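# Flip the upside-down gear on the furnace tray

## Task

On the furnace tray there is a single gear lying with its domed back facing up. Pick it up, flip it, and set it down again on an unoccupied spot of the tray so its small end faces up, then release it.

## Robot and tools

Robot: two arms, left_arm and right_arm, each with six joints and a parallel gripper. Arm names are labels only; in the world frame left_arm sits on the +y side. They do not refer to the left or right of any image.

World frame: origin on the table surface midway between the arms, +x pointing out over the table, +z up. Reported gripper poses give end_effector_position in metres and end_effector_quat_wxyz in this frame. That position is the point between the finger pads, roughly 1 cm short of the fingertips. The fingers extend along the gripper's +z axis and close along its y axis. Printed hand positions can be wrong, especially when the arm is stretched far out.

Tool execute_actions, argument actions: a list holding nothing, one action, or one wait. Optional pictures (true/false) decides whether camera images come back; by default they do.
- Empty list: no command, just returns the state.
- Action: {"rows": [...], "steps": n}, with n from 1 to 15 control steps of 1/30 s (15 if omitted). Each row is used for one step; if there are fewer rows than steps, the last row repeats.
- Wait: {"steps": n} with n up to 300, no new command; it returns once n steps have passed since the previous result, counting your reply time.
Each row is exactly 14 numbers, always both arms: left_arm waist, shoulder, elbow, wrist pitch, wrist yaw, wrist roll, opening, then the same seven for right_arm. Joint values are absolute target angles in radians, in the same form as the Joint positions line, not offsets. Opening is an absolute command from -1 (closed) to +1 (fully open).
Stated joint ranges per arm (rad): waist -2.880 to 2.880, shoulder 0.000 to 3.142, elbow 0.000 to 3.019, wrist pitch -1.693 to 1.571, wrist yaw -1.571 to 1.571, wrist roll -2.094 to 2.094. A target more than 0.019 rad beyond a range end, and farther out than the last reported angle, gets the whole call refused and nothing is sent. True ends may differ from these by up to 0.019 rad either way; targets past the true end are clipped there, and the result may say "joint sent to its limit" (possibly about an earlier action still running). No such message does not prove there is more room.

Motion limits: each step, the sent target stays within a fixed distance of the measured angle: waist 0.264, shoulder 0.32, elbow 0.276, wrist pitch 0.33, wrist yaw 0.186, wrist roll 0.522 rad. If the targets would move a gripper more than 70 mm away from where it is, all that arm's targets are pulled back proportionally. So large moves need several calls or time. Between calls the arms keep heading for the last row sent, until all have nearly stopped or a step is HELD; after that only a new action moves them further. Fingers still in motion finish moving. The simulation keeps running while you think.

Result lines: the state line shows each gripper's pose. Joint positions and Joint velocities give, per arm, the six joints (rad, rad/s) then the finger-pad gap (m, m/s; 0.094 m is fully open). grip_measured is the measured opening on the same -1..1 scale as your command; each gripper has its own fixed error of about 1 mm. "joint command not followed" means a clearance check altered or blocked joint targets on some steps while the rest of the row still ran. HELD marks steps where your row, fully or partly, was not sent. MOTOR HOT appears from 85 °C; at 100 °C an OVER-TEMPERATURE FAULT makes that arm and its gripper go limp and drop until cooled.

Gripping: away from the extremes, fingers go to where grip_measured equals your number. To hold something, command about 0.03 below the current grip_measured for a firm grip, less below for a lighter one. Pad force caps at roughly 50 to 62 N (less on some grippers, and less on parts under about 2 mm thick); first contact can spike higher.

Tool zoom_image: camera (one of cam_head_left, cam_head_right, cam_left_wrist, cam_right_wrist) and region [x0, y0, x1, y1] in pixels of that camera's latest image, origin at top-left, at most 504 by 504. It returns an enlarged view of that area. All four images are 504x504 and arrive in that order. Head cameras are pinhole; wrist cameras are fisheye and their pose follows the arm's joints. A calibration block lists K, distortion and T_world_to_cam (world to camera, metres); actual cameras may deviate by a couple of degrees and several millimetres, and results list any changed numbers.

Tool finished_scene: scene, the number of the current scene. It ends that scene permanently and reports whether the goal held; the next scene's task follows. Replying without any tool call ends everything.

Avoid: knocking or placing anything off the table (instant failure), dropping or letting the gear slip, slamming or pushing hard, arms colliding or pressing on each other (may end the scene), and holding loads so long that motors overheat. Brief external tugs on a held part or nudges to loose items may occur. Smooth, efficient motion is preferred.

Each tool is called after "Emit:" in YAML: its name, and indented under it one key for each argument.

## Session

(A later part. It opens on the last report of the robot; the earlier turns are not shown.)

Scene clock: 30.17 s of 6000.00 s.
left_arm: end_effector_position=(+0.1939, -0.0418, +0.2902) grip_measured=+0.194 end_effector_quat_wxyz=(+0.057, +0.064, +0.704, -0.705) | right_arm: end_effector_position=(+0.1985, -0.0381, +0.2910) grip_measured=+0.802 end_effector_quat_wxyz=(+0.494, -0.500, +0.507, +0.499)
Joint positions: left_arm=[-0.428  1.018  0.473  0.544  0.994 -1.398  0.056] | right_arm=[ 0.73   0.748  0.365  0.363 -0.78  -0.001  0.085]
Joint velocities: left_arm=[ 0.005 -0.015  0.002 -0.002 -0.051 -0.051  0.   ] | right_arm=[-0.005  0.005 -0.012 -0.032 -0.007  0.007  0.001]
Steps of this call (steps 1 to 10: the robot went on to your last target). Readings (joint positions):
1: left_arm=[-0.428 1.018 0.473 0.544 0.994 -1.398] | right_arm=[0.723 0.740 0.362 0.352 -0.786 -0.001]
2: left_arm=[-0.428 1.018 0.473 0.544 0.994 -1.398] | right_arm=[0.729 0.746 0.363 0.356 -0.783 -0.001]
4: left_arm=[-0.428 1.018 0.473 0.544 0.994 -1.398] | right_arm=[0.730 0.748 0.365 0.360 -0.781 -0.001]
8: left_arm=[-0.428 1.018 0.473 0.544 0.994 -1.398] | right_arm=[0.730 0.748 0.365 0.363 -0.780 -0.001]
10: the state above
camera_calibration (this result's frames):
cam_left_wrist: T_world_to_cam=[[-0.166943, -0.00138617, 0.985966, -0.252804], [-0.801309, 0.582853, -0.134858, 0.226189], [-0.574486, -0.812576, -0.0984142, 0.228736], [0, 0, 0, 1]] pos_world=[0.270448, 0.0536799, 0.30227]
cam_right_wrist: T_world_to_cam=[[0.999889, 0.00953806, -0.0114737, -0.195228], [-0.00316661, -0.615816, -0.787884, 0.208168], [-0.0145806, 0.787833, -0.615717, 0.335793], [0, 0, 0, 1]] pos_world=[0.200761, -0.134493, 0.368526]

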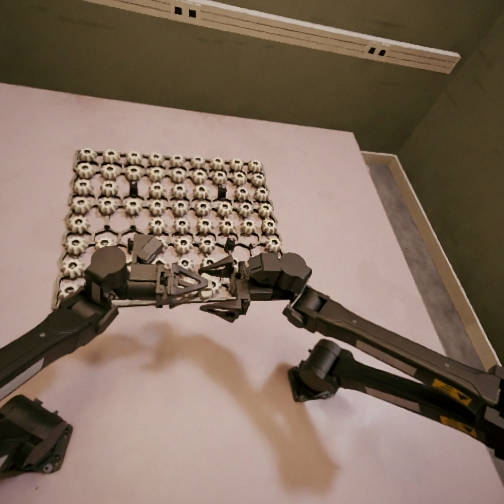

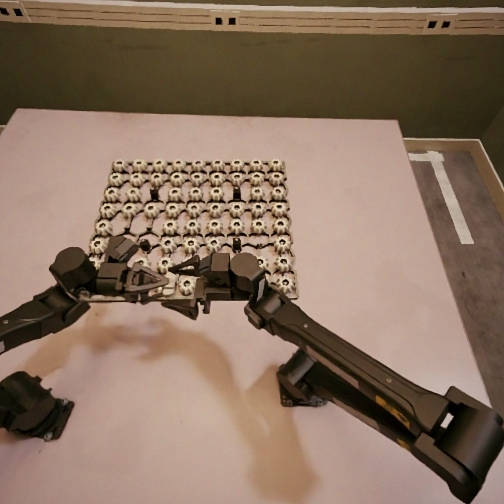

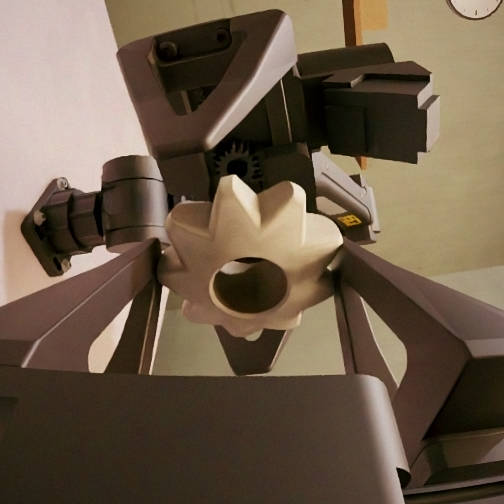

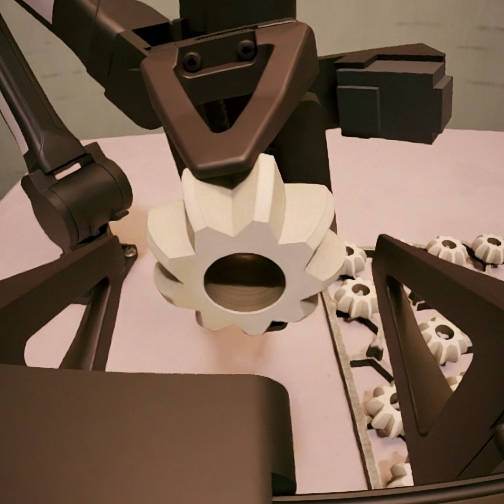

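Emit:
execute_actions:
  actions:
    - {"rows":[[-0.43,1.008,0.495,0.575,0.992,-1.41,0.15,0.732,0.74,0.42,0.377,-0.78,0,0.75],[-0.43,1.008,0.495,0.575,0.992,-1.41,0.15,0.732,0.733,0.424,0.377,-0.78,0,0.7],[-0.43,1.008,0.495,0.575,0.992,-1.41,0.15,0.732,0.726,0.424,0.377,-0.78,0,0.65],[-0.43,1.008,0.495,0.575,0.992,-1.41,0.15,0.732,0.726,0.424,0.377,-0.78,0,0.6],[-0.43,1.008,0.495,0.575,0.992,-1.41,0.15,0.732,0.726,0.424,0.377,-0.78,0,0.55],[-0.43,1.008,0.495,0.575,0.992,-1.41,0.15,0.732,0.726,0.424,0.377,-0.78,0,0.5],[-0.43,1.008,0.495,0.575,0.992,-1.41,0.15,0.732,0.726,0.424,0.377,-0.78,0,0.45]],"steps":14}

Scene clock: 31.57 s of 6000.00 s.
left_arm: end_effector_position=(+0.1939, -0.0418, +0.2902) grip_measured=+0.194 end_effector_quat_wxyz=(+0.057, +0.064, +0.704, -0.705) | right_arm: end_effector_position=(+0.1979, -0.0387, +0.3008) grip_measured=+0.452 end_effector_quat_wxyz=(+0.502, -0.500, +0.499, +0.499)
Joint positions: left_arm=[-0.428  1.018  0.473  0.544  0.994 -1.398  0.056] | right_arm=[ 0.73   0.734  0.374  0.364 -0.78  -0.001  0.068]
Joint velocities: left_arm=[ 0.015 -0.005 -0.017 -0.002  0.022  0.066  0.   ] | right_arm=[ 0.005 -0.005 -0.007  0.012  0.022 -0.037 -0.   ]
Steps of this call (steps 1 to 28: the robot went on to your last target; steps 29 to 42: all 14 steps of this action). Readings (joint positions):
29: left_arm=[-0.428 1.018 0.473 0.544 0.994 -1.398] | right_arm=[0.730 0.748 0.365 0.363 -0.780 -0.001]
30: left_arm=[-0.428 1.018 0.473 0.544 0.994 -1.398] | right_arm=[0.730 0.747 0.365 0.363 -0.780 -0.001]
32: left_arm=[-0.428 1.018 0.473 0.544 0.994 -1.398] | right_arm=[0.730 0.744 0.368 0.363 -0.780 -0.001]
36: left_arm=[-0.428 1.018 0.473 0.544 0.994 -1.398] | right_arm=[0.730 0.735 0.373 0.363 -0.780 -0.001]
42: the state above
camera_calibration (this result's frames):
cam_left_wrist: T_world_to_cam=[[-0.166943, -0.00138617, 0.985966, -0.252804], [-0.801309, 0.582853, -0.134858, 0.226189], [-0.574486, -0.812576, -0.0984142, 0.228736], [0, 0, 0, 1]] pos_world=[0.270448, 0.0536799, 0.30227]
cam_right_wrist: T_world_to_cam=[[0.999938, 0.00958775, 0.0056401, -0.199654], [0.0102773, -0.602305, -0.7982, 0.216428], [-0.00425589, 0.798209, -0.602366, 0.336609], [0, 0, 0, 1]] pos_world=[0.19885, -0.136414, 0.376641]

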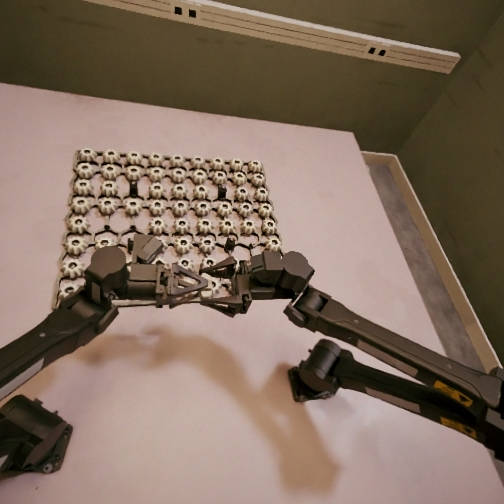

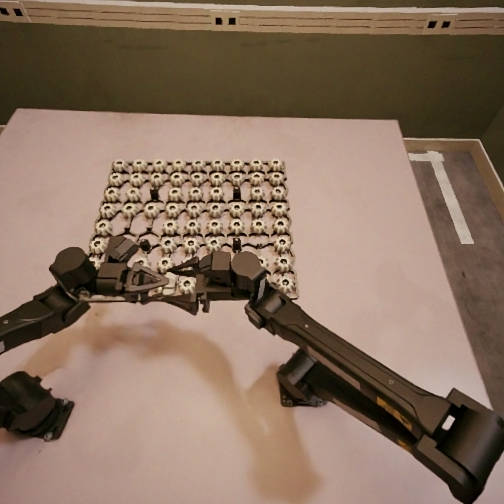

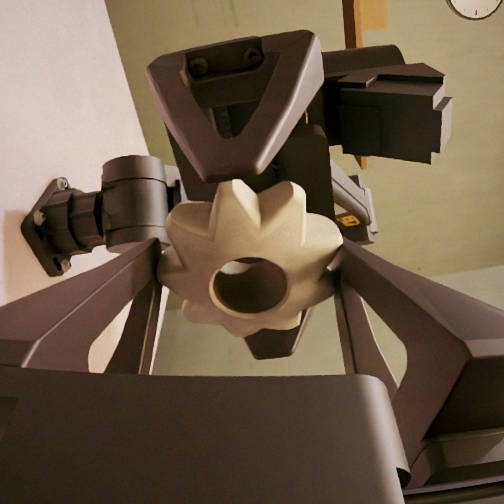

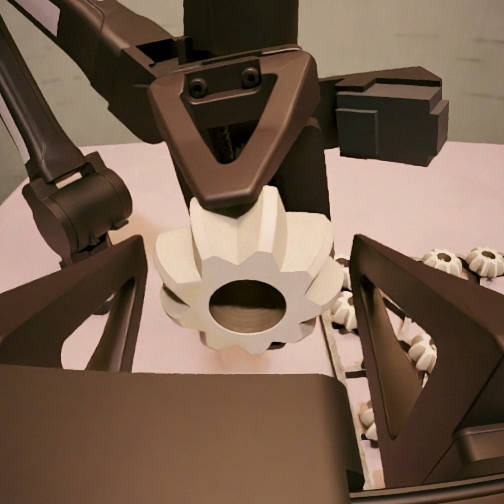

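Aligned. Close.

Emit:
execute_actions:
  actions:
    - {"rows":[[-0.43,1.008,0.495,0.575,0.992,-1.41,0.15,0.732,0.726,0.42,0.377,-0.78,0,0.41],[-0.43,1.008,0.495,0.575,0.992,-1.41,0.15,0.732,0.726,0.42,0.377,-0.78,0,0.37],[-0.43,1.008,0.495,0.575,0.992,-1.41,0.15,0.732,0.726,0.42,0.377,-0.78,0,0.33],[-0.43,1.008,0.495,0.575,0.992,-1.41,0.15,0.732,0.726,0.42,0.377,-0.78,0,0.29],[-0.43,1.008,0.495,0.575,0.992,-1.41,0.15,0.732,0.726,0.42,0.377,-0.78,0,0.26],[-0.43,1.008,0.495,0.575,0.992,-1.41,0.15,0.732,0.726,0.42,0.377,-0.78,0,0.23],[-0.43,1.008,0.495,0.575,0.992,-1.41,0.15,0.732,0.726,0.42,0.377,-0.78,0,0.2],[-0.43,1.008,0.495,0.575,0.992,-1.41,0.15,0.732,0.726,0.42,0.377,-0.78,0,0.17],[-0.43,1.008,0.495,0.575,0.992,-1.41,0.15,0.732,0.726,0.42,0.377,-0.78,0,0.13]],"steps":12}

Scene clock: 33.77 s of 6000.00 s.
left_arm: end_effector_position=(+0.1916, -0.0446, +0.2903) grip_measured=+0.194 end_effector_quat_wxyz=(+0.056, +0.065, +0.704, -0.705) | right_arm: end_effector_position=(+0.1964, -0.0386, +0.3009) grip_measured=+0.182 end_effector_quat_wxyz=(+0.500, -0.501, +0.497, +0.501)
Joint positions: left_arm=[-0.44   1.018  0.473  0.544  0.985 -1.398  0.056] | right_arm=[ 0.731  0.734  0.374  0.364 -0.787 -0.001  0.056]
Joint velocities: left_arm=[-0.015 -0.005 -0.002 -0.007 -0.051  0.022 -0.001] | right_arm=[-0.024 -0.015 -0.007 -0.012  0.007  0.022 -0.001]
Steps of this call (steps 1 to 30: the robot went on to your last target; steps 31 to 54: nothing new was sent; steps 55 to 66: all 12 steps of this action). Readings (joint positions):
55: left_arm=[-0.444 1.018 0.473 0.544 0.994 -1.398] | right_arm=[0.730 0.734 0.374 0.364 -0.783 -0.001]
56: left_arm=[-0.444 1.018 0.473 0.544 0.992 -1.398] | right_arm=[0.730 0.734 0.374 0.364 -0.783 -0.001]
58: left_arm=[-0.443 1.018 0.473 0.544 0.988 -1.398] | right_arm=[0.730 0.734 0.374 0.364 -0.785 -0.001]
62: left_arm=[-0.440 1.018 0.473 0.544 0.985 -1.398] | right_arm=[0.731 0.734 0.374 0.364 -0.787 -0.001]
66: the state above
camera_calibration (this result's frames):
cam_left_wrist: T_world_to_cam=[[-0.166887, -0.000741856, 0.985976, -0.253242], [-0.799758, 0.584963, -0.134928, 0.225759], [-0.57666, -0.811059, -0.0982161, 0.225595], [0, 0, 0, 1]] pos_world=[0.268382, 0.0507221, 0.302309]
cam_right_wrist: T_world_to_cam=[[0.999834, 0.0172149, 0.00593194, -0.197895], [0.0151018, -0.602007, -0.798348, 0.215724], [-0.0101724, 0.798305, -0.602167, 0.337677], [0, 0, 0, 1]] pos_world=[0.19804, -0.136295, 0.376735]

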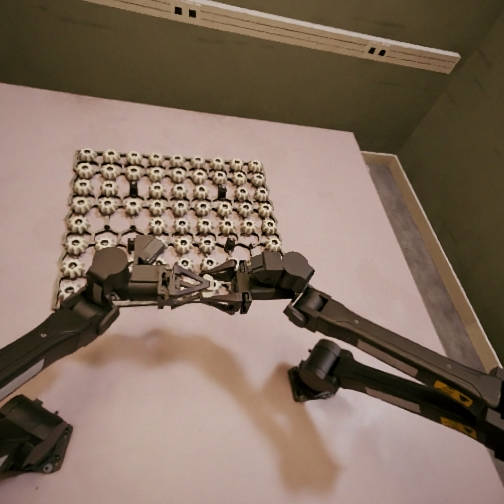

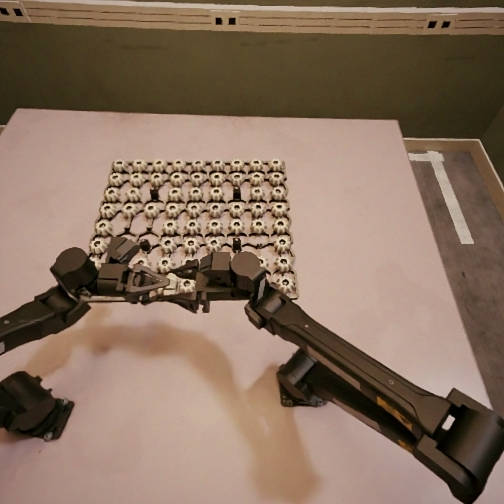

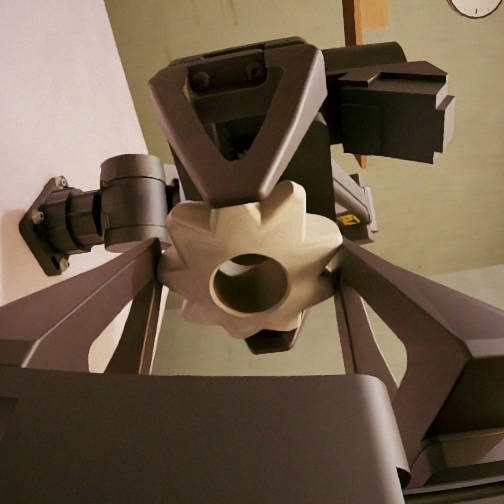

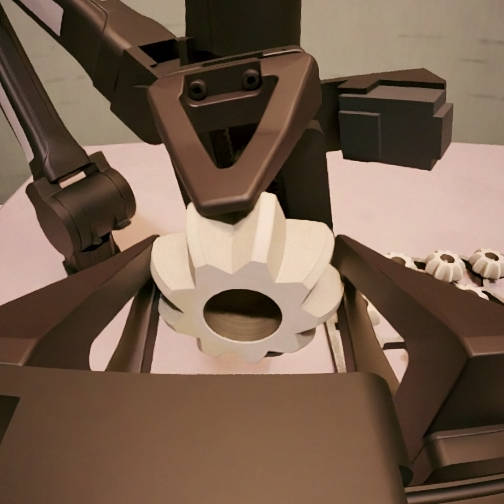

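Emit:
execute_actions:
  actions:
    - {"rows":[[-0.44,1.018,0.48,0.55,0.985,-1.41,0.22,0.732,0.726,0.42,0.385,-0.787,0,0.135],[-0.44,1.018,0.48,0.55,0.985,-1.41,0.32,0.732,0.726,0.42,0.385,-0.787,0,0.135],[-0.44,1.018,0.48,0.55,0.985,-1.41,0.45,0.732,0.726,0.42,0.385,-0.787,0,0.135],[-0.44,1.018,0.48,0.55,0.985,-1.41,0.6,0.732,0.726,0.42,0.385,-0.787,0,0.135],[-0.43,1.01,0.48,0.55,0.985,-1.41,0.7,0.732,0.726,0.42,0.385,-0.787,0,0.135],[-0.41,1.0,0.475,0.54,0.99,-1.41,0.7,0.732,0.726,0.42,0.385,-0.787,0,0.135],[-0.38,0.985,0.47,0.53,1.01,-1.41,0.7,0.732,0.726,0.42,0.385,-0.787,0,0.135],[-0.345,0.97,0.465,0.52,1.04,-1.41,0.7,0.732,0.726,0.42,0.385,-0.787,0,0.135],[-0.31,0.95,0.46,0.505,1.075,-1.41,0.7,0.732,0.726,0.42,0.385,-0.787,0,0.135],[-0.27,0.93,0.455,0.49,1.11,-1.41,0.7,0.732,0.726,0.42,0.385,-0.787,0,0.135],[-0.23,0.915,0.45,0.475,1.15,-1.41,0.7,0.732,0.726,0.42,0.385,-0.787,0,0.135],[-0.19,0.9,0.445,0.46,1.19,-1.41,0.7,0.732,0.726,0.42,0.385,-0.787,0,0.135],[-0.15,0.885,0.44,0.45,1.23,-1.41,0.7,0.732,0.726,0.42,0.385,-0.787,0,0.135],[-0.115,0.87,0.44,0.44,1.26,-1.41,0.7,0.732,0.726,0.42,0.385,-0.787,0,0.135],[-0.085,0.86,0.44,0.43,1.28,-1.41,0.7,0.732,0.726,0.42,0.385,-0.787,0,0.135]],"steps":15}
  pictures: false

Emit:
execute_actions:
  actions:
    - {"rows":[[-0.06,0.855,0.44,0.43,1.28,-1.41,0.7,0.725,0.735,0.44,0.37,-0.78,0.01,0.135],[-0.04,0.855,0.44,0.43,1.28,-1.41,0.7,0.715,0.75,0.465,0.34,-0.76,0.03,0.135],[-0.025,0.855,0.44,0.43,1.28,-1.41,0.7,0.7,0.77,0.495,0.3,-0.735,0.06,0.135],[-0.015,0.855,0.44,0.43,1.28,-1.41,0.7,0.68,0.795,0.53,0.25,-0.705,0.1,0.135],[-0.01,0.855,0.44,0.43,1.28,-1.41,0.7,0.66,0.825,0.565,0.19,-0.675,0.14,0.135],[-0.01,0.855,0.44,0.43,1.28,-1.41,0.7,0.64,0.86,0.6,0.13,-0.645,0.18,0.135],[-0.01,0.855,0.44,0.43,1.28,-1.41,0.7,0.62,0.895,0.635,0.07,-0.615,0.22,0.135],[-0.01,0.855,0.44,0.43,1.28,-1.41,0.7,0.6,0.93,0.67,0.01,-0.585,0.26,0.135],[-0.01,0.855,0.44,0.43,1.28,-1.41,0.7,0.58,0.965,0.705,-0.05,-0.555,0.3,0.135],[-0.01,0.855,0.44,0.43,1.28,-1.41,0.7,0.56,1.0,0.74,-0.11,-0.525,0.34,0.135],[-0.01,0.855,0.44,0.43,1.28,-1.41,0.7,0.54,1.035,0.775,-0.17,-0.495,0.38,0.135],[-0.01,0.855,0.44,0.43,1.28,-1.41,0.7,0.52,1.07,0.81,-0.23,-0.465,0.42,0.135],[-0.01,0.855,0.44,0.43,1.28,-1.41,0.7,0.5,1.105,0.845,-0.29,-0.435,0.46,0.135],[-0.01,0.855,0.44,0.43,1.28,-1.41,0.7,0.48,1.14,0.88,-0.35,-0.405,0.5,0.135],[-0.01,0.855,0.44,0.43,1.28,-1.41,0.7,0.46,1.175,0.915,-0.41,-0.375,0.54,0.135]],"steps":15}
  pictures: false

Emit:
execute_actions:
  actions:
    - {"rows":[[-0.01,0.855,0.44,0.43,1.28,-1.41,0.7,0.44,1.21,0.95,-0.47,-0.345,0.58,0.135],[-0.01,0.855,0.44,0.43,1.28,-1.41,0.7,0.42,1.245,0.985,-0.53,-0.315,0.62,0.135],[-0.01,0.855,0.44,0.43,1.28,-1.41,0.7,0.4,1.28,1.02,-0.59,-0.285,0.66,0.135],[-0.01,0.855,0.44,0.43,1.28,-1.41,0.7,0.38,1.315,1.055,-0.65,-0.255,0.7,0.135],[-0.01,0.855,0.44,0.43,1.28,-1.41,0.7,0.36,1.35,1.09,-0.71,-0.225,0.74,0.135],[-0.01,0.855,0.44,0.43,1.28,-1.41,0.7,0.34,1.385,1.125,-0.77,-0.195,0.78,0.135],[-0.01,0.855,0.44,0.43,1.28,-1.41,0.7,0.32,1.42,1.155,-0.83,-0.165,0.82,0.135],[-0.01,0.855,0.44,0.43,1.28,-1.41,0.7,0.3,1.455,1.185,-0.89,-0.135,0.86,0.135],[-0.01,0.855,0.44,0.43,1.28,-1.41,0.7,0.28,1.49,1.21,-0.95,-0.105,0.89,0.135],[-0.01,0.855,0.44,0.43,1.28,-1.41,0.7,0.26,1.52,1.232,-1.01,-0.08,0.92,0.135],[-0.01,0.855,0.44,0.43,1.28,-1.41,0.7,0.245,1.545,1.25,-1.06,-0.055,0.945,0.135],[-0.01,0.855,0.44,0.43,1.28,-1.41,0.7,0.232,1.57,1.263,-1.1,-0.035,0.965,0.135],[-0.01,0.855,0.44,0.43,1.28,-1.41,0.7,0.222,1.59,1.272,-1.135,-0.02,0.98,0.135],[-0.01,0.855,0.44,0.43,1.28,-1.41,0.7,0.215,1.605,1.278,-1.16,-0.008,0.99,0.135],[-0.01,0.855,0.44,0.43,1.28,-1.41,0.7,0.21,1.615,1.28,-1.175,0,1.0,0.135]],"steps":15}
  pictures: false

Emit:
execute_actions:
  actions:
    - {"steps":14}

Scene clock: 45.20 s of 6000.00 s.
left_arm: end_effector_position=(+0.2051, +0.0356, +0.3005) grip_measured=+0.698 end_effector_quat_wxyz=(+0.062, +0.060, +0.704, -0.704) | right_arm: end_effector_position=(+0.1963, -0.0386, +0.3012) grip_measured=+0.182 end_effector_quat_wxyz=(+0.501, -0.501, +0.496, +0.501)
Joint positions: left_arm=[-0.154  0.897  0.44   0.458  1.255 -1.399  0.08 ] | right_arm=[ 0.731  0.734  0.374  0.366 -0.788  0.     0.056]
Joint velocities: left_arm=[ 1.216 -0.542 -0.071 -0.286  0.652  0.051 -0.001] | right_arm=[-0.024  0.005 -0.002  0.002 -0.037  0.007 -0.001]
Steps of this call (steps 1 to 15: the robot went on to your last target; steps 16 to 90: nothing new was sent; then 7.93 s passed at rest; steps 91 to 105: all 15 steps of this action). Readings (joint positions):
91: left_arm=[-0.440 1.018 0.473 0.544 0.984 -1.398] | right_arm=[0.731 0.734 0.374 0.365 -0.787 -0.000]
92: left_arm=[-0.440 1.018 0.473 0.544 0.984 -1.398] | right_arm=[0.731 0.734 0.374 0.366 -0.788 0.000]
94: left_arm=[-0.440 1.018 0.473 0.544 0.984 -1.398] | right_arm=[0.731 0.734 0.374 0.366 -0.788 0.000]
98: left_arm=[-0.421 1.013 0.471 0.538 1.019 -1.399] | right_arm=[0.731 0.734 0.374 0.366 -0.788 0.000]
105: the state above

Scene clock: 45.70 s of 6000.00 s.
left_arm: end_effector_position=(+0.2259, +0.0722, +0.3088) grip_measured=+0.698 end_effector_quat_wxyz=(+0.111, +0.026, +0.704, -0.701) | right_arm: end_effector_position=(+0.4073, -0.0587, +0.2509) grip_measured=+0.182 end_effector_quat_wxyz=(+0.328, -0.173, +0.856, +0.361)
Joint positions: left_arm=[-0.016  0.855  0.438  0.438  1.276 -1.399  0.08 ] | right_arm=[ 0.502  1.114  0.802 -0.292 -0.399  0.372  0.056]
Joint velocities: left_arm=[-0.005 -0.005 -0.027  0.002  0.007 -0.037 -0.001] | right_arm=[-0.552  0.991  0.989 -1.751  0.74   1.077 -0.001]
Steps of this call (steps 1 to 15: all 15 steps of this action). Readings (joint positions):
1: left_arm=[-0.116 0.881 0.439 0.450 1.268 -1.399] | right_arm=[0.731 0.734 0.374 0.366 -0.786 0.000]
2: left_arm=[-0.084 0.868 0.438 0.445 1.273 -1.399] | right_arm=[0.731 0.735 0.376 0.360 -0.776 0.004]
4: left_arm=[-0.039 0.856 0.438 0.443 1.275 -1.399] | right_arm=[0.723 0.747 0.397 0.312 -0.737 0.026]
8: left_arm=[-0.016 0.855 0.438 0.439 1.276 -1.399] | right_arm=[0.653 0.855 0.524 0.115 -0.615 0.125]
15: the state above

Scene clock: 46.20 s of 6000.00 s.
left_arm: end_effector_position=(+0.2259, +0.0722, +0.3088) grip_measured=+0.698 end_effector_quat_wxyz=(+0.111, +0.026, +0.704, -0.701) | right_arm: end_effector_position=(+0.5006, -0.2352, +0.1237) grip_measured=+0.183 end_effector_quat_wxyz=(+0.035, +0.308, +0.950, +0.027)
Joint positions: left_arm=[-0.016  0.855  0.438  0.438  1.276 -1.399  0.08 ] | right_arm=[ 0.217  1.592  1.219 -1.111 -0.006  0.903  0.056]
Joint velocities: left_arm=[ 0.005 -0.005 -0.007  0.002 -0.066  0.037  0.   ] | right_arm=[-0.357  0.532  0.115 -0.818  0.256  0.593 -0.001]
Steps of this call (steps 1 to 15: all 15 steps of this action). Readings (joint positions):
1: left_arm=[-0.016 0.855 0.438 0.438 1.276 -1.399] | right_arm=[0.482 1.148 0.835 -0.352 -0.369 0.411]
2: left_arm=[-0.016 0.855 0.438 0.438 1.276 -1.399] | right_arm=[0.462 1.183 0.868 -0.412 -0.339 0.449]
4: left_arm=[-0.016 0.855 0.438 0.438 1.276 -1.399] | right_arm=[0.423 1.252 0.934 -0.533 -0.280 0.527]
8: left_arm=[-0.016 0.855 0.438 0.438 1.276 -1.399] | right_arm=[0.344 1.394 1.068 -0.772 -0.160 0.686]
15: the state above

Scene clock: 46.67 s of 6000.00 s.
left_arm: end_effector_position=(+0.2259, +0.0722, +0.3088) grip_measured=+0.698 end_effector_quat_wxyz=(+0.111, +0.026, +0.704, -0.701) | right_arm: end_effector_position=(+0.4902, -0.2463, +0.1078) grip_measured=+0.183 end_effector_quat_wxyz=(-0.001, +0.356, +0.934, -0.002)
Joint positions: left_arm=[-0.016  0.855  0.438  0.438  1.276 -1.399  0.08 ] | right_arm=[ 0.203  1.63   1.224 -1.168  0.002  0.989  0.056]
Joint velocities: left_arm=[-0.024 -0.015 -0.007  0.022  0.022 -0.022 -0.001] | right_arm=[ 0.005  0.005  0.012  0.002  0.037  0.066 -0.001]
Steps of this call (steps 1 to 14: the robot went on to your last target). Readings (joint positions):
1: left_arm=[-0.016 0.855 0.438 0.438 1.276 -1.399] | right_arm=[0.206 1.607 1.221 -1.133 -0.000 0.921]
2: left_arm=[-0.016 0.855 0.438 0.438 1.276 -1.399] | right_arm=[0.199 1.617 1.221 -1.148 0.002 0.935]
4: left_arm=[-0.016 0.855 0.438 0.438 1.276 -1.399] | right_arm=[0.196 1.629 1.221 -1.164 0.002 0.956]
8: left_arm=[-0.016 0.855 0.438 0.438 1.276 -1.399] | right_arm=[0.201 1.630 1.224 -1.168 0.002 0.978]
14: the state above
camera_calibration (this result's frames):
cam_left_wrist: T_world_to_cam=[[-0.186702, -0.0186676, 0.982239, -0.258782], [-0.86681, 0.473688, -0.155759, 0.217004], [-0.462367, -0.880495, -0.10462, 0.323053], [0, 0, 0, 1]] pos_world=[0.289155, 0.176824, 0.321784]
cam_right_wrist: T_world_to_cam=[[-0.663949, -0.74773, -0.0084465, 0.141751], [-0.598767, 0.524842, 0.604995, 0.359281], [-0.44794, 0.406743, -0.796184, 0.529222], [0, 0, 0, 1]] pos_world=[0.5463, -0.297832, 0.205192]

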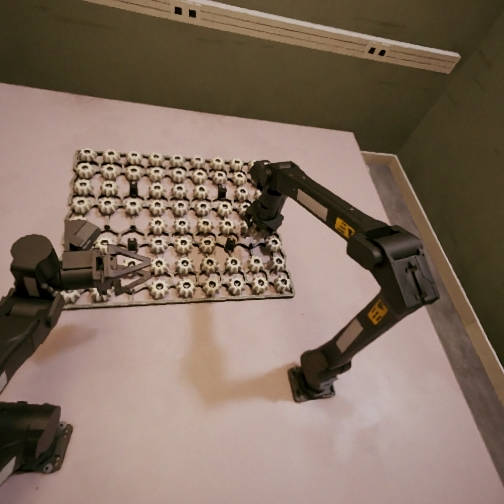

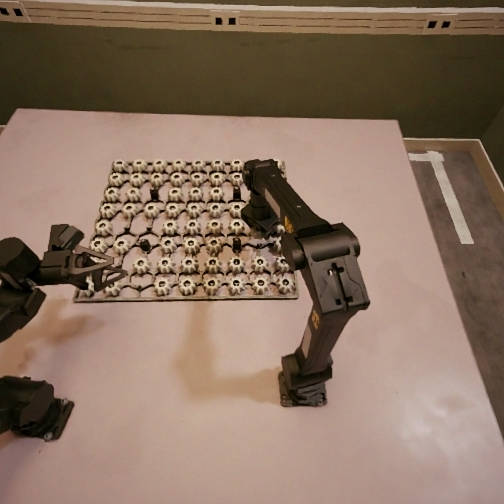

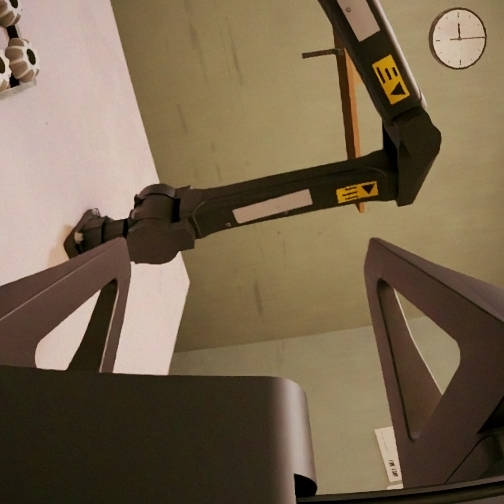

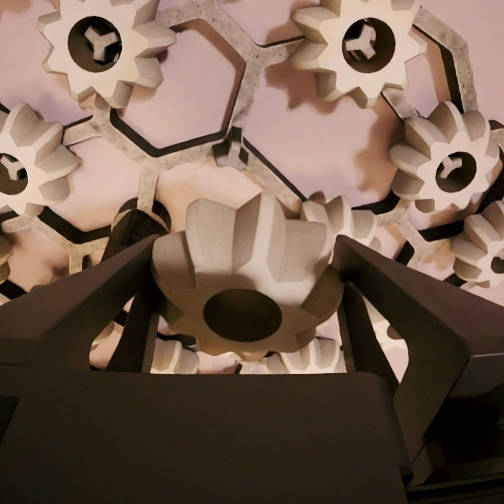

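Emit:
execute_actions:
  actions:
    - {"rows":[[-0.01,0.855,0.44,0.43,1.28,-1.41,0.7,0.2,1.635,1.24,-1.155,0,1.0,0.135],[-0.01,0.855,0.44,0.43,1.28,-1.41,0.7,0.197,1.643,1.236,-1.143,0,1.0,0.135],[-0.01,0.855,0.44,0.43,1.28,-1.41,0.7,0.195,1.651,1.232,-1.131,0,1.0,0.135],[-0.01,0.855,0.44,0.43,1.28,-1.41,0.7,0.193,1.659,1.228,-1.119,0,1.0,0.135],[-0.01,0.855,0.44,0.43,1.28,-1.41,0.7,0.192,1.667,1.224,-1.107,0,1.0,0.135],[-0.01,0.855,0.44,0.43,1.28,-1.41,0.7,0.192,1.675,1.22,-1.095,0,1.0,0.135],[-0.01,0.855,0.44,0.43,1.28,-1.41,0.7,0.192,1.683,1.216,-1.083,0,1.0,0.135],[-0.01,0.855,0.44,0.43,1.28,-1.41,0.7,0.192,1.69,1.212,-1.071,0,1.0,0.135],[-0.01,0.855,0.44,0.43,1.28,-1.41,0.7,0.192,1.696,1.208,-1.059,0,1.0,0.135],[-0.01,0.855,0.44,0.43,1.28,-1.41,0.7,0.192,1.701,1.204,-1.047,0,1.0,0.135],[-0.01,0.855,0.44,0.43,1.28,-1.41,0.7,0.192,1.705,1.2,-1.036,0,1.0,0.135]],"steps":15}
  pictures: false

Emit:
execute_actions:
  actions:
    - {"steps":10}

Scene clock: 49.43 s of 6000.00 s.
left_arm: end_effector_position=(+0.2259, +0.0722, +0.3088) grip_measured=+0.698 end_effector_quat_wxyz=(+0.111, +0.026, +0.704, -0.701) | right_arm: end_effector_position=(+0.5009, -0.2447, +0.0615) grip_measured=+0.183 end_effector_quat_wxyz=(+0.003, +0.359, +0.933, +0.001)
Joint positions: left_arm=[-0.016  0.855  0.438  0.438  1.276 -1.399  0.08 ] | right_arm=[ 0.2    1.705  1.186 -1.047  0.002  0.993  0.056]
Joint velocities: left_arm=[-0.015  0.015  0.002 -0.007 -0.095  0.007 -0.   ] | right_arm=[-0.015  0.073 -0.105 -0.002 -0.007 -0.022 -0.001]
Steps of this call (steps 1 to 30: the robot went on to your last target; steps 31 to 68: nothing new was sent; steps 69 to 83: all 15 steps of this action). Readings (joint positions):
69: left_arm=[-0.016 0.855 0.438 0.438 1.276 -1.399] | right_arm=[0.203 1.630 1.224 -1.167 0.002 0.993]
70: left_arm=[-0.016 0.855 0.438 0.438 1.276 -1.399] | right_arm=[0.203 1.630 1.224 -1.164 0.002 0.993]
72: left_arm=[-0.016 0.855 0.438 0.438 1.276 -1.399] | right_arm=[0.203 1.632 1.223 -1.149 0.002 0.993]
76: left_arm=[-0.016 0.855 0.438 0.438 1.276 -1.399] | right_arm=[0.201 1.652 1.218 -1.102 0.002 0.993]
83: the state above

Scene clock: 49.77 s of 6000.00 s.
left_arm: end_effector_position=(+0.2259, +0.0722, +0.3088) grip_measured=+0.698 end_effector_quat_wxyz=(+0.111, +0.026, +0.704, -0.701) | right_arm: end_effector_position=(+0.4997, -0.2451, +0.0585) grip_measured=+0.183 end_effector_quat_wxyz=(+0.001, +0.359, +0.933, -0.000)
Joint positions: left_arm=[-0.016  0.855  0.438  0.438  1.276 -1.399  0.08 ] | right_arm=[ 0.2    1.708  1.182 -1.043  0.002  0.993  0.056]
Joint velocities: left_arm=[ 0.005  0.005  0.002 -0.007  0.007  0.051 -0.001] | right_arm=[ 0.005  0.015 -0.017 -0.002 -0.051 -0.037  0.   ]
Steps of this call (steps 1 to 10: the robot went on to your last target). Readings (joint positions):
1: left_arm=[-0.016 0.855 0.438 0.438 1.276 -1.399] | right_arm=[0.200 1.708 1.184 -1.046 0.002 0.993]
2: left_arm=[-0.016 0.855 0.438 0.438 1.276 -1.399] | right_arm=[0.200 1.708 1.182 -1.046 0.002 0.993]
4: left_arm=[-0.016 0.855 0.438 0.438 1.276 -1.399] | right_arm=[0.200 1.708 1.182 -1.046 0.002 0.993]
8: left_arm=[-0.016 0.855 0.438 0.438 1.276 -1.399] | right_arm=[0.200 1.708 1.182 -1.044 0.002 0.993]
10: the state above
camera_calibration (this result's frames):
cam_left_wrist: T_world_to_cam=[[-0.186702, -0.0186676, 0.982239, -0.258782], [-0.86681, 0.473688, -0.155759, 0.217004], [-0.462367, -0.880495, -0.10462, 0.323053], [0, 0, 0, 1]] pos_world=[0.289155, 0.176824, 0.321784]
cam_right_wrist: T_world_to_cam=[[-0.668738, -0.743397, -0.0122731, 0.152314], [-0.598029, 0.528015, 0.60296, 0.394665], [-0.441758, 0.410562, -0.797677, 0.491754], [0, 0, 0, 1]] pos_world=[0.555116, -0.297055, 0.156163]

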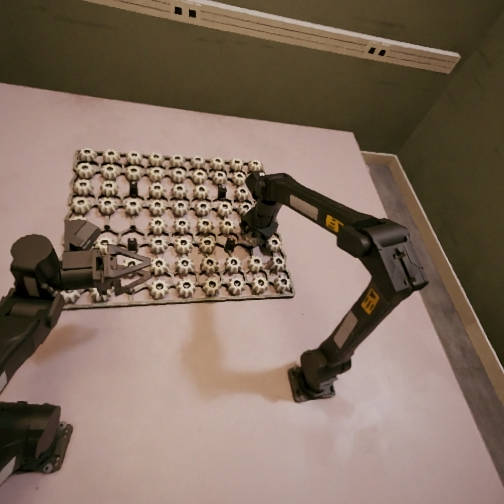

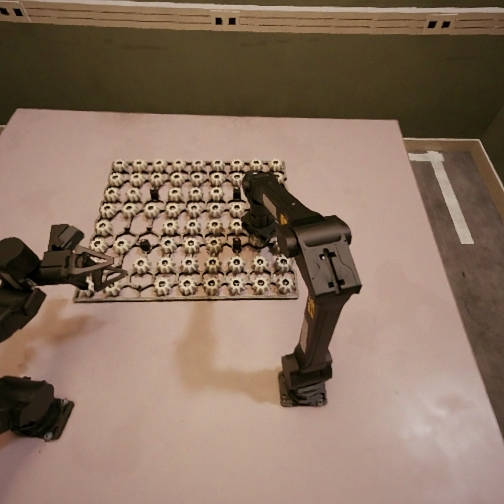

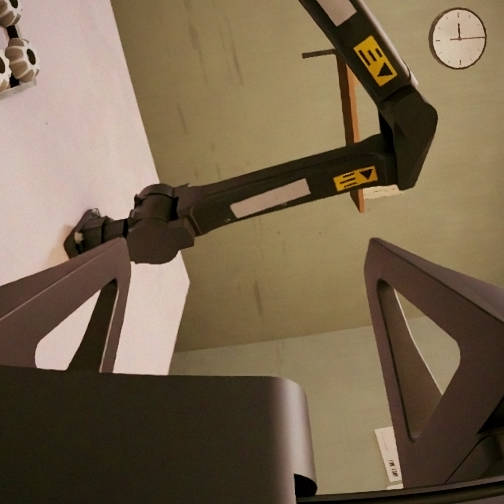

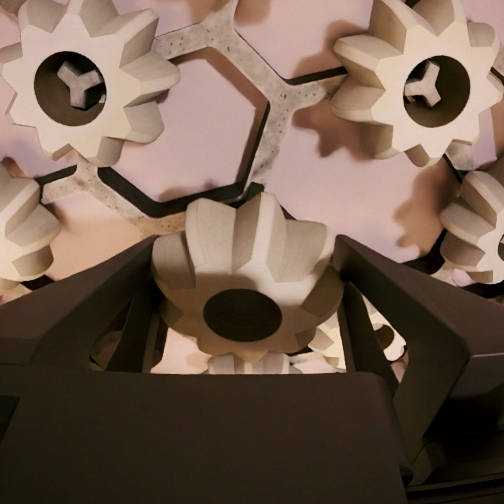

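Emit:
execute_actions:
  actions:
    - {"rows":[[-0.01,0.855,0.44,0.43,1.28,-1.41,0.7,0.187,1.712,1.196,-1.036,0,1.0,0.135],[-0.01,0.855,0.44,0.43,1.28,-1.41,0.7,0.187,1.715,1.193,-1.036,0,1.0,0.135],[-0.01,0.855,0.44,0.43,1.28,-1.41,0.7,0.187,1.718,1.19,-1.034,0,1.0,0.135],[-0.01,0.855,0.44,0.43,1.28,-1.41,0.7,0.187,1.721,1.188,-1.031,0,1.0,0.135],[-0.01,0.855,0.44,0.43,1.28,-1.41,0.7,0.187,1.724,1.186,-1.027,0,1.0,0.135],[-0.01,0.855,0.44,0.43,1.28,-1.41,0.7,0.187,1.727,1.184,-1.022,0,1.0,0.135],[-0.01,0.855,0.44,0.43,1.28,-1.41,0.7,0.187,1.73,1.182,-1.017,0,1.0,0.135],[-0.01,0.855,0.44,0.43,1.28,-1.41,0.7,0.187,1.733,1.18,-1.012,0,1.0,0.135],[-0.01,0.855,0.44,0.43,1.28,-1.41,0.7,0.187,1.735,1.178,-1.006,0,1.0,0.135],[-0.01,0.855,0.44,0.43,1.28,-1.41,0.7,0.187,1.737,1.176,-1.0,0,1.0,0.135],[-0.01,0.855,0.44,0.43,1.28,-1.41,0.7,0.187,1.739,1.174,-0.994,0,1.0,0.135],[-0.01,0.855,0.44,0.43,1.28,-1.41,0.7,0.187,1.741,1.172,-0.988,0,1.0,0.135],[-0.01,0.855,0.44,0.43,1.28,-1.41,0.7,0.187,1.742,1.17,-0.983,0,1.0,0.135],[-0.01,0.855,0.44,0.43,1.28,-1.41,0.7,0.187,1.742,1.168,-0.979,0,1.0,0.135],[-0.01,0.855,0.44,0.43,1.28,-1.41,0.7,0.187,1.742,1.167,-0.975,0,1.0,0.135]],"steps":15}
  pictures: false

Emit:
execute_actions:
  actions:
    - {"steps":10}

Scene clock: 52.93 s of 6000.00 s.
left_arm: end_effector_position=(+0.2259, +0.0722, +0.3088) grip_measured=+0.698 end_effector_quat_wxyz=(+0.111, +0.026, +0.704, -0.701) | right_arm: end_effector_position=(+0.5023, -0.2472, +0.0422) grip_measured=+0.183 end_effector_quat_wxyz=(+0.005, +0.362, +0.932, +0.003)
Joint positions: left_arm=[-0.016  0.855  0.438  0.438  1.276 -1.399  0.08 ] | right_arm=[ 0.195  1.73   1.162 -0.992  0.002  0.993  0.056]
Joint velocities: left_arm=[-0.015 -0.005 -0.002 -0.007  0.022 -0.037 -0.001] | right_arm=[-0.015  0.063 -0.081  0.168 -0.066 -0.007 -0.001]
Steps of this call (steps 1 to 15: the robot went on to your last target; steps 16 to 80: nothing new was sent; steps 81 to 95: all 15 steps of this action). Readings (joint positions):
81: left_arm=[-0.016 0.855 0.438 0.438 1.276 -1.399] | right_arm=[0.200 1.708 1.182 -1.043 0.002 0.993]
82: left_arm=[-0.016 0.855 0.438 0.438 1.276 -1.399] | right_arm=[0.199 1.708 1.182 -1.043 0.002 0.993]
84: left_arm=[-0.016 0.855 0.438 0.438 1.276 -1.399] | right_arm=[0.198 1.708 1.182 -1.043 0.002 0.993]
88: left_arm=[-0.016 0.855 0.438 0.438 1.276 -1.399] | right_arm=[0.195 1.711 1.178 -1.029 0.002 0.993]
95: the state above

Scene clock: 53.27 s of 6000.00 s.
left_arm: end_effector_position=(+0.2259, +0.0722, +0.3088) grip_measured=+0.698 end_effector_quat_wxyz=(+0.111, +0.026, +0.704, -0.701) | right_arm: end_effector_position=(+0.5014, -0.2474, +0.0385) grip_measured=+0.183 end_effector_quat_wxyz=(+0.004, +0.362, +0.932, +0.002)
Joint positions: left_arm=[-0.016  0.855  0.438  0.438  1.276 -1.399  0.08 ] | right_arm=[ 0.195  1.734  1.156 -0.983  0.002  0.993  0.056]
Joint velocities: left_arm=[ 0.005 -0.024 -0.002 -0.012  0.037 -0.007  0.   ] | right_arm=[-0.005  0.005 -0.017 -0.017  0.037  0.007 -0.   ]
Steps of this call (steps 1 to 10: the robot went on to your last target). Readings (joint positions):
1: left_arm=[-0.016 0.855 0.438 0.438 1.276 -1.399] | right_arm=[0.195 1.732 1.160 -0.988 0.002 0.993]
2: left_arm=[-0.016 0.855 0.438 0.438 1.276 -1.399] | right_arm=[0.195 1.733 1.158 -0.986 0.002 0.993]
4: left_arm=[-0.016 0.855 0.438 0.438 1.276 -1.399] | right_arm=[0.195 1.734 1.156 -0.985 0.002 0.993]
8: left_arm=[-0.016 0.855 0.438 0.438 1.276 -1.399] | right_arm=[0.195 1.734 1.156 -0.983 0.002 0.993]
10: the state above
camera_calibration (this result's frames):
cam_left_wrist: T_world_to_cam=[[-0.186702, -0.0186676, 0.982239, -0.258782], [-0.86681, 0.473688, -0.155759, 0.217004], [-0.462367, -0.880495, -0.10462, 0.323053], [0, 0, 0, 1]] pos_world=[0.289155, 0.176824, 0.321784]
cam_right_wrist: T_world_to_cam=[[-0.67286, -0.739527, -0.0189721, 0.154711], [-0.599662, 0.530226, 0.599388, 0.410515], [-0.433204, 0.414681, -0.800234, 0.47427], [0, 0, 0, 1]] pos_world=[0.555724, -0.299924, 0.136404]

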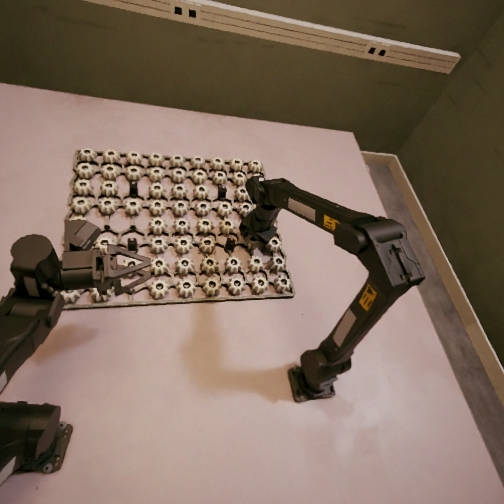

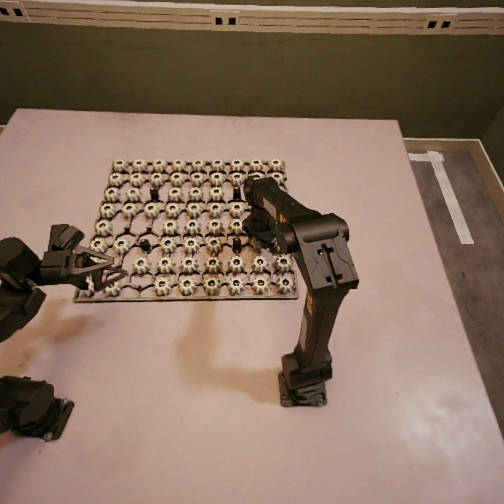

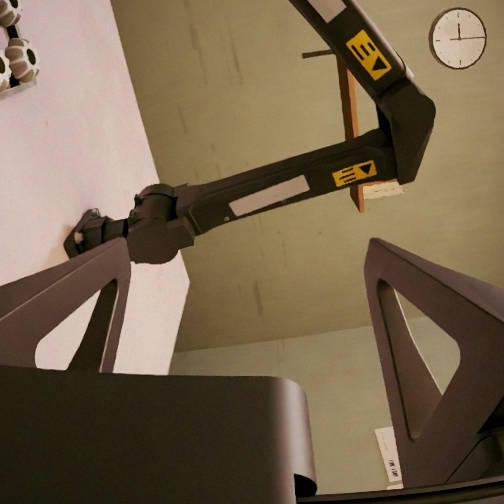

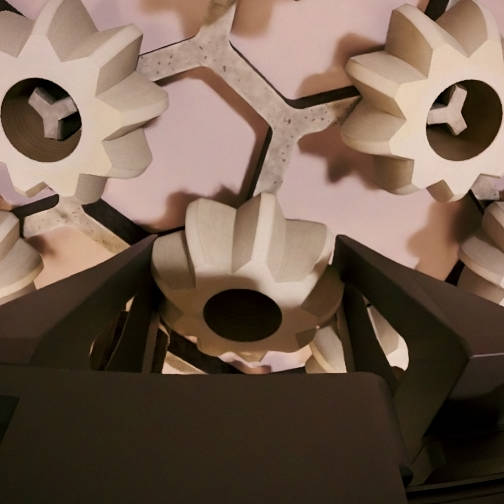

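Emit:
execute_actions:
  actions:
    - {"rows":[[-0.01,0.855,0.44,0.43,1.28,-1.41,0.7,0.195,1.742,1.17,-1.002,0,1.0,0.135],[-0.01,0.855,0.44,0.43,1.28,-1.41,0.7,0.195,1.742,1.17,-1.002,0,1.0,0.135],[-0.01,0.855,0.44,0.43,1.28,-1.41,0.7,0.195,1.745,1.17,-1.002,0,1.0,0.135],[-0.01,0.855,0.44,0.43,1.28,-1.41,0.7,0.195,1.748,1.17,-1.002,0,1.0,0.135],[-0.01,0.855,0.44,0.43,1.28,-1.41,0.7,0.195,1.751,1.17,-1.002,0,1.0,0.135],[-0.01,0.855,0.44,0.43,1.28,-1.41,0.7,0.195,1.754,1.17,-1.002,0,1.0,0.135],[-0.01,0.855,0.44,0.43,1.28,-1.41,0.7,0.195,1.757,1.17,-0.995,0,1.0,0.135],[-0.01,0.855,0.44,0.43,1.28,-1.41,0.7,0.195,1.76,1.17,-0.99,0,1.0,0.135],[-0.01,0.855,0.44,0.43,1.28,-1.41,0.7,0.195,1.76,1.17,-0.985,0,1.0,0.135],[-0.01,0.855,0.44,0.43,1.28,-1.41,0.7,0.195,1.76,1.17,-0.983,0,1.0,0.135],[-0.01,0.855,0.44,0.43,1.28,-1.41,0.7,0.195,1.76,1.17,-0.981,0,1.0,0.135]],"steps":15}
  pictures: false

Emit:
execute_actions:
  actions:
    - {"steps":6}

Scene clock: 55.47 s of 6000.00 s.
left_arm: end_effector_position=(+0.2259, +0.0722, +0.3088) grip_measured=+0.698 end_effector_quat_wxyz=(+0.111, +0.026, +0.704, -0.701) | right_arm: end_effector_position=(+0.4985, -0.2482, +0.0313) grip_measured=+0.183 end_effector_quat_wxyz=(-0.005, +0.362, +0.932, -0.004)
Joint positions: left_arm=[-0.016  0.855  0.438  0.438  1.276 -1.399  0.08 ] | right_arm=[ 0.195  1.75   1.156 -0.989  0.002  0.993  0.056]
Joint velocities: left_arm=[-0.005 -0.015  0.002  0.012 -0.022  0.022 -0.   ] | right_arm=[ 0.005  0.005 -0.012  0.002 -0.066 -0.066 -0.   ]
Steps of this call (steps 1 to 15: the robot went on to your last target; steps 16 to 51: nothing new was sent; steps 52 to 66: all 15 steps of this action). Readings (joint positions):
52: left_arm=[-0.016 0.855 0.438 0.438 1.276 -1.399] | right_arm=[0.195 1.734 1.156 -0.985 0.002 0.993]
53: left_arm=[-0.016 0.855 0.438 0.438 1.276 -1.399] | right_arm=[0.195 1.734 1.156 -0.988 0.002 0.993]
55: left_arm=[-0.016 0.855 0.438 0.438 1.276 -1.399] | right_arm=[0.195 1.735 1.156 -0.992 0.002 0.993]
59: left_arm=[-0.016 0.855 0.438 0.438 1.276 -1.399] | right_arm=[0.195 1.739 1.156 -0.994 0.002 0.993]
66: the state above

Scene clock: 55.67 s of 6000.00 s.
left_arm: end_effector_position=(+0.2259, +0.0722, +0.3088) grip_measured=+0.698 end_effector_quat_wxyz=(+0.111, +0.026, +0.704, -0.701) | right_arm: end_effector_position=(+0.4986, -0.2482, +0.0313) grip_measured=+0.183 end_effector_quat_wxyz=(-0.005, +0.362, +0.932, -0.004)
Joint positions: left_arm=[-0.016  0.855  0.438  0.438  1.276 -1.399  0.08 ] | right_arm=[ 0.195  1.75   1.156 -0.989  0.002  0.993  0.056]
Joint velocities: left_arm=[-0.005  0.005 -0.022  0.002  0.022 -0.007  0.001] | right_arm=[-0.015  0.005  0.012 -0.007  0.051  0.066  0.001]
Steps of this call (steps 1 to 6: the robot went on to your last target). Readings (joint positions):
1: left_arm=[-0.016 0.855 0.438 0.438 1.276 -1.399] | right_arm=[0.195 1.750 1.156 -0.989 0.002 0.993]
2: left_arm=[-0.016 0.855 0.438 0.438 1.276 -1.399] | right_arm=[0.195 1.750 1.156 -0.989 0.002 0.993]
4: left_arm=[-0.016 0.855 0.438 0.438 1.276 -1.399] | right_arm=[0.195 1.750 1.156 -0.989 0.002 0.993]
6: the state above
camera_calibration (this result's frames):
cam_left_wrist: T_world_to_cam=[[-0.186702, -0.0186676, 0.982239, -0.258782], [-0.86681, 0.473688, -0.155759, 0.217004], [-0.462367, -0.880495, -0.10462, 0.323053], [0, 0, 0, 1]] pos_world=[0.289155, 0.176824, 0.321784]
cam_right_wrist: T_world_to_cam=[[-0.673068, -0.73958, -0.000787399, 0.151637], [-0.58694, 0.533506, 0.608994, 0.407681], [-0.44998, 0.410356, -0.793175, 0.474653], [0, 0, 0, 1]] pos_world=[0.55493, -0.300129, 0.128327]

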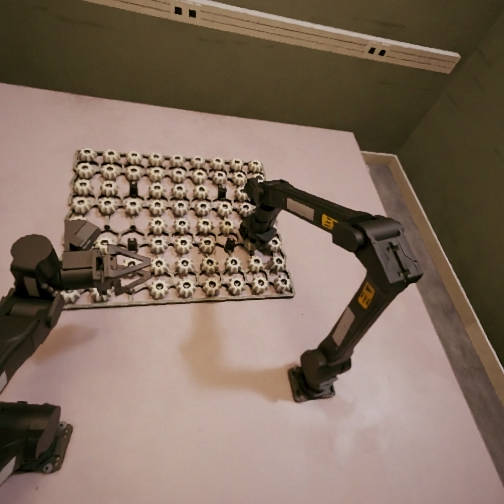

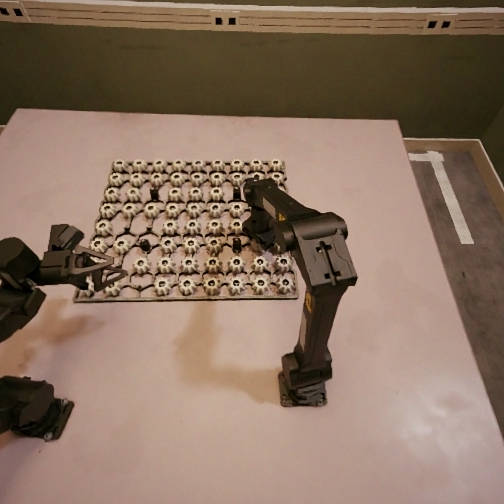

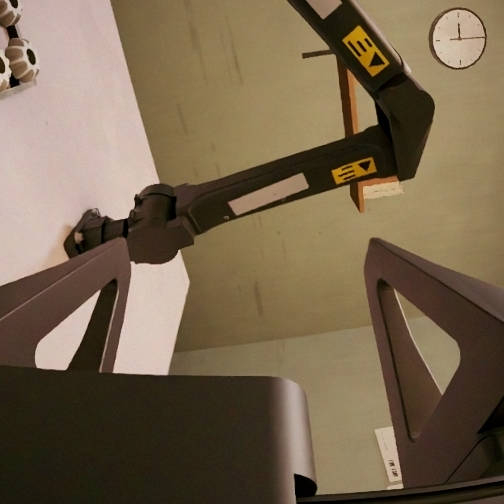

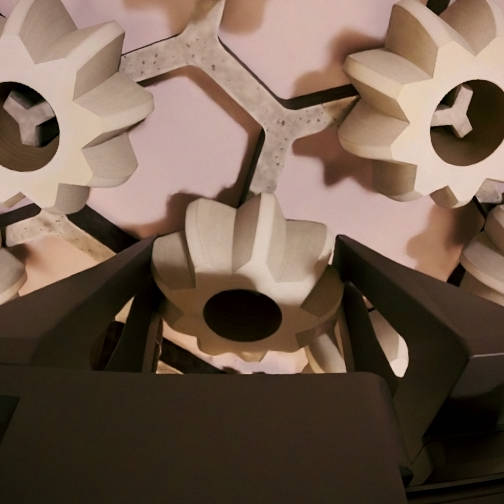

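Emit:
execute_actions:
  actions:
    - {"rows":[[-0.01,0.855,0.44,0.43,1.28,-1.41,0.7,0.195,1.764,1.17,-0.981,-0.005,1.0,0.135],[-0.01,0.855,0.44,0.43,1.28,-1.41,0.7,0.195,1.767,1.17,-0.98,-0.005,1.0,0.135],[-0.01,0.855,0.44,0.43,1.28,-1.41,0.7,0.195,1.77,1.17,-0.979,-0.005,1.0,0.135],[-0.01,0.855,0.44,0.43,1.28,-1.41,0.7,0.195,1.773,1.17,-0.977,-0.005,1.0,0.135],[-0.01,0.855,0.44,0.43,1.28,-1.41,0.7,0.195,1.774,1.17,-0.975,-0.005,1.0,0.135],[-0.01,0.855,0.44,0.43,1.28,-1.41,0.7,0.195,1.774,1.17,-0.973,-0.005,1.0,0.135]],"steps":15}

Scene clock: 57.20 s of 6000.00 s.
left_arm: end_effector_position=(+0.2259, +0.0722, +0.3088) grip_measured=+0.698 end_effector_quat_wxyz=(+0.111, +0.026, +0.704, -0.701) | right_arm: end_effector_position=(+0.4993, -0.2472, +0.0258) grip_measured=+0.183 end_effector_quat_wxyz=(-0.007, +0.362, +0.932, -0.003)
Joint positions: left_arm=[-0.016  0.855  0.438  0.438  1.276 -1.399  0.08 ] | right_arm=[ 0.195  1.763  1.156 -0.98  -0.003  0.993  0.056]
Joint velocities: left_arm=[-0.015 -0.005 -0.027  0.002 -0.051 -0.037 -0.001] | right_arm=[-0.005 -0.015 -0.007  0.002  0.022  0.007  0.   ]
Steps of this call (steps 1 to 15: the robot went on to your last target; steps 16 to 31: nothing new was sent; steps 32 to 46: all 15 steps of this action). Readings (joint positions):
32: left_arm=[-0.016 0.855 0.438 0.438 1.276 -1.399] | right_arm=[0.195 1.750 1.156 -0.989 0.000 0.993]
33: left_arm=[-0.016 0.855 0.438 0.438 1.276 -1.399] | right_arm=[0.195 1.751 1.156 -0.989 -0.001 0.993]
35: left_arm=[-0.016 0.855 0.438 0.438 1.276 -1.399] | right_arm=[0.195 1.752 1.156 -0.987 -0.002 0.993]
39: left_arm=[-0.016 0.855 0.438 0.438 1.276 -1.399] | right_arm=[0.195 1.760 1.156 -0.982 -0.002 0.993]
46: the state above
camera_calibration (this result's frames):
cam_left_wrist: T_world_to_cam=[[-0.186702, -0.0186676, 0.982239, -0.258782], [-0.86681, 0.473688, -0.155759, 0.217004], [-0.462367, -0.880495, -0.10462, 0.323053], [0, 0, 0, 1]] pos_world=[0.289155, 0.176824, 0.321784]
cam_right_wrist: T_world_to_cam=[[-0.673396, -0.739282, -0.000530645, 0.1531], [-0.58426, 0.53175, 0.613092, 0.409115], [-0.452966, 0.413164, -0.790011, 0.472357], [0, 0, 0, 1]] pos_world=[0.556089, -0.299523, 0.122424]

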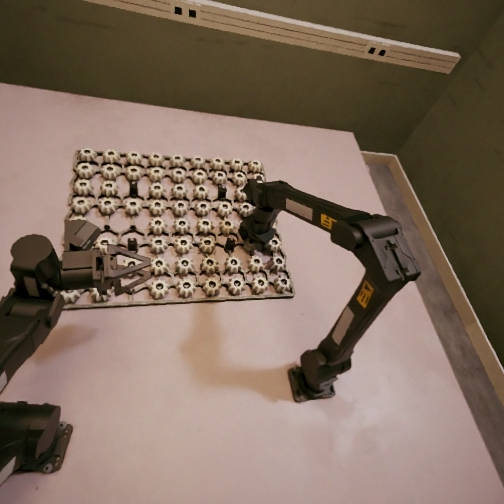

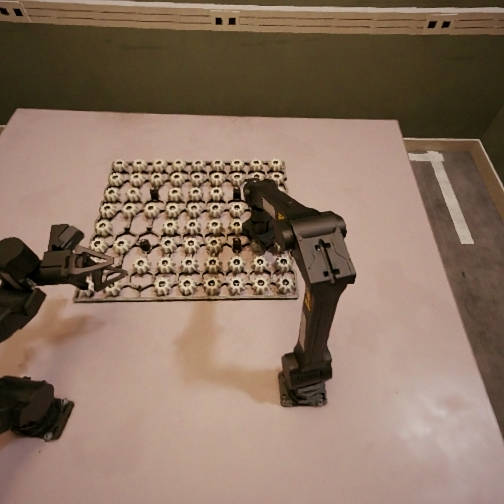

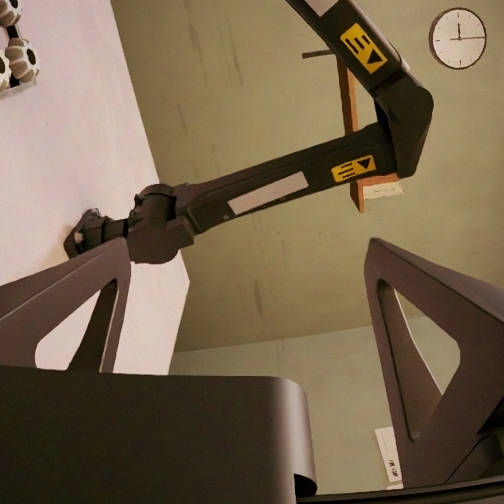

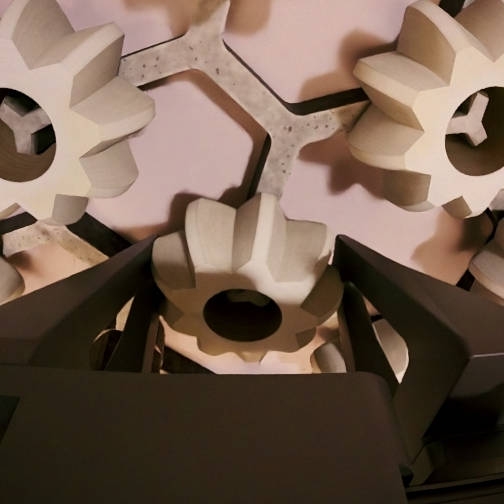

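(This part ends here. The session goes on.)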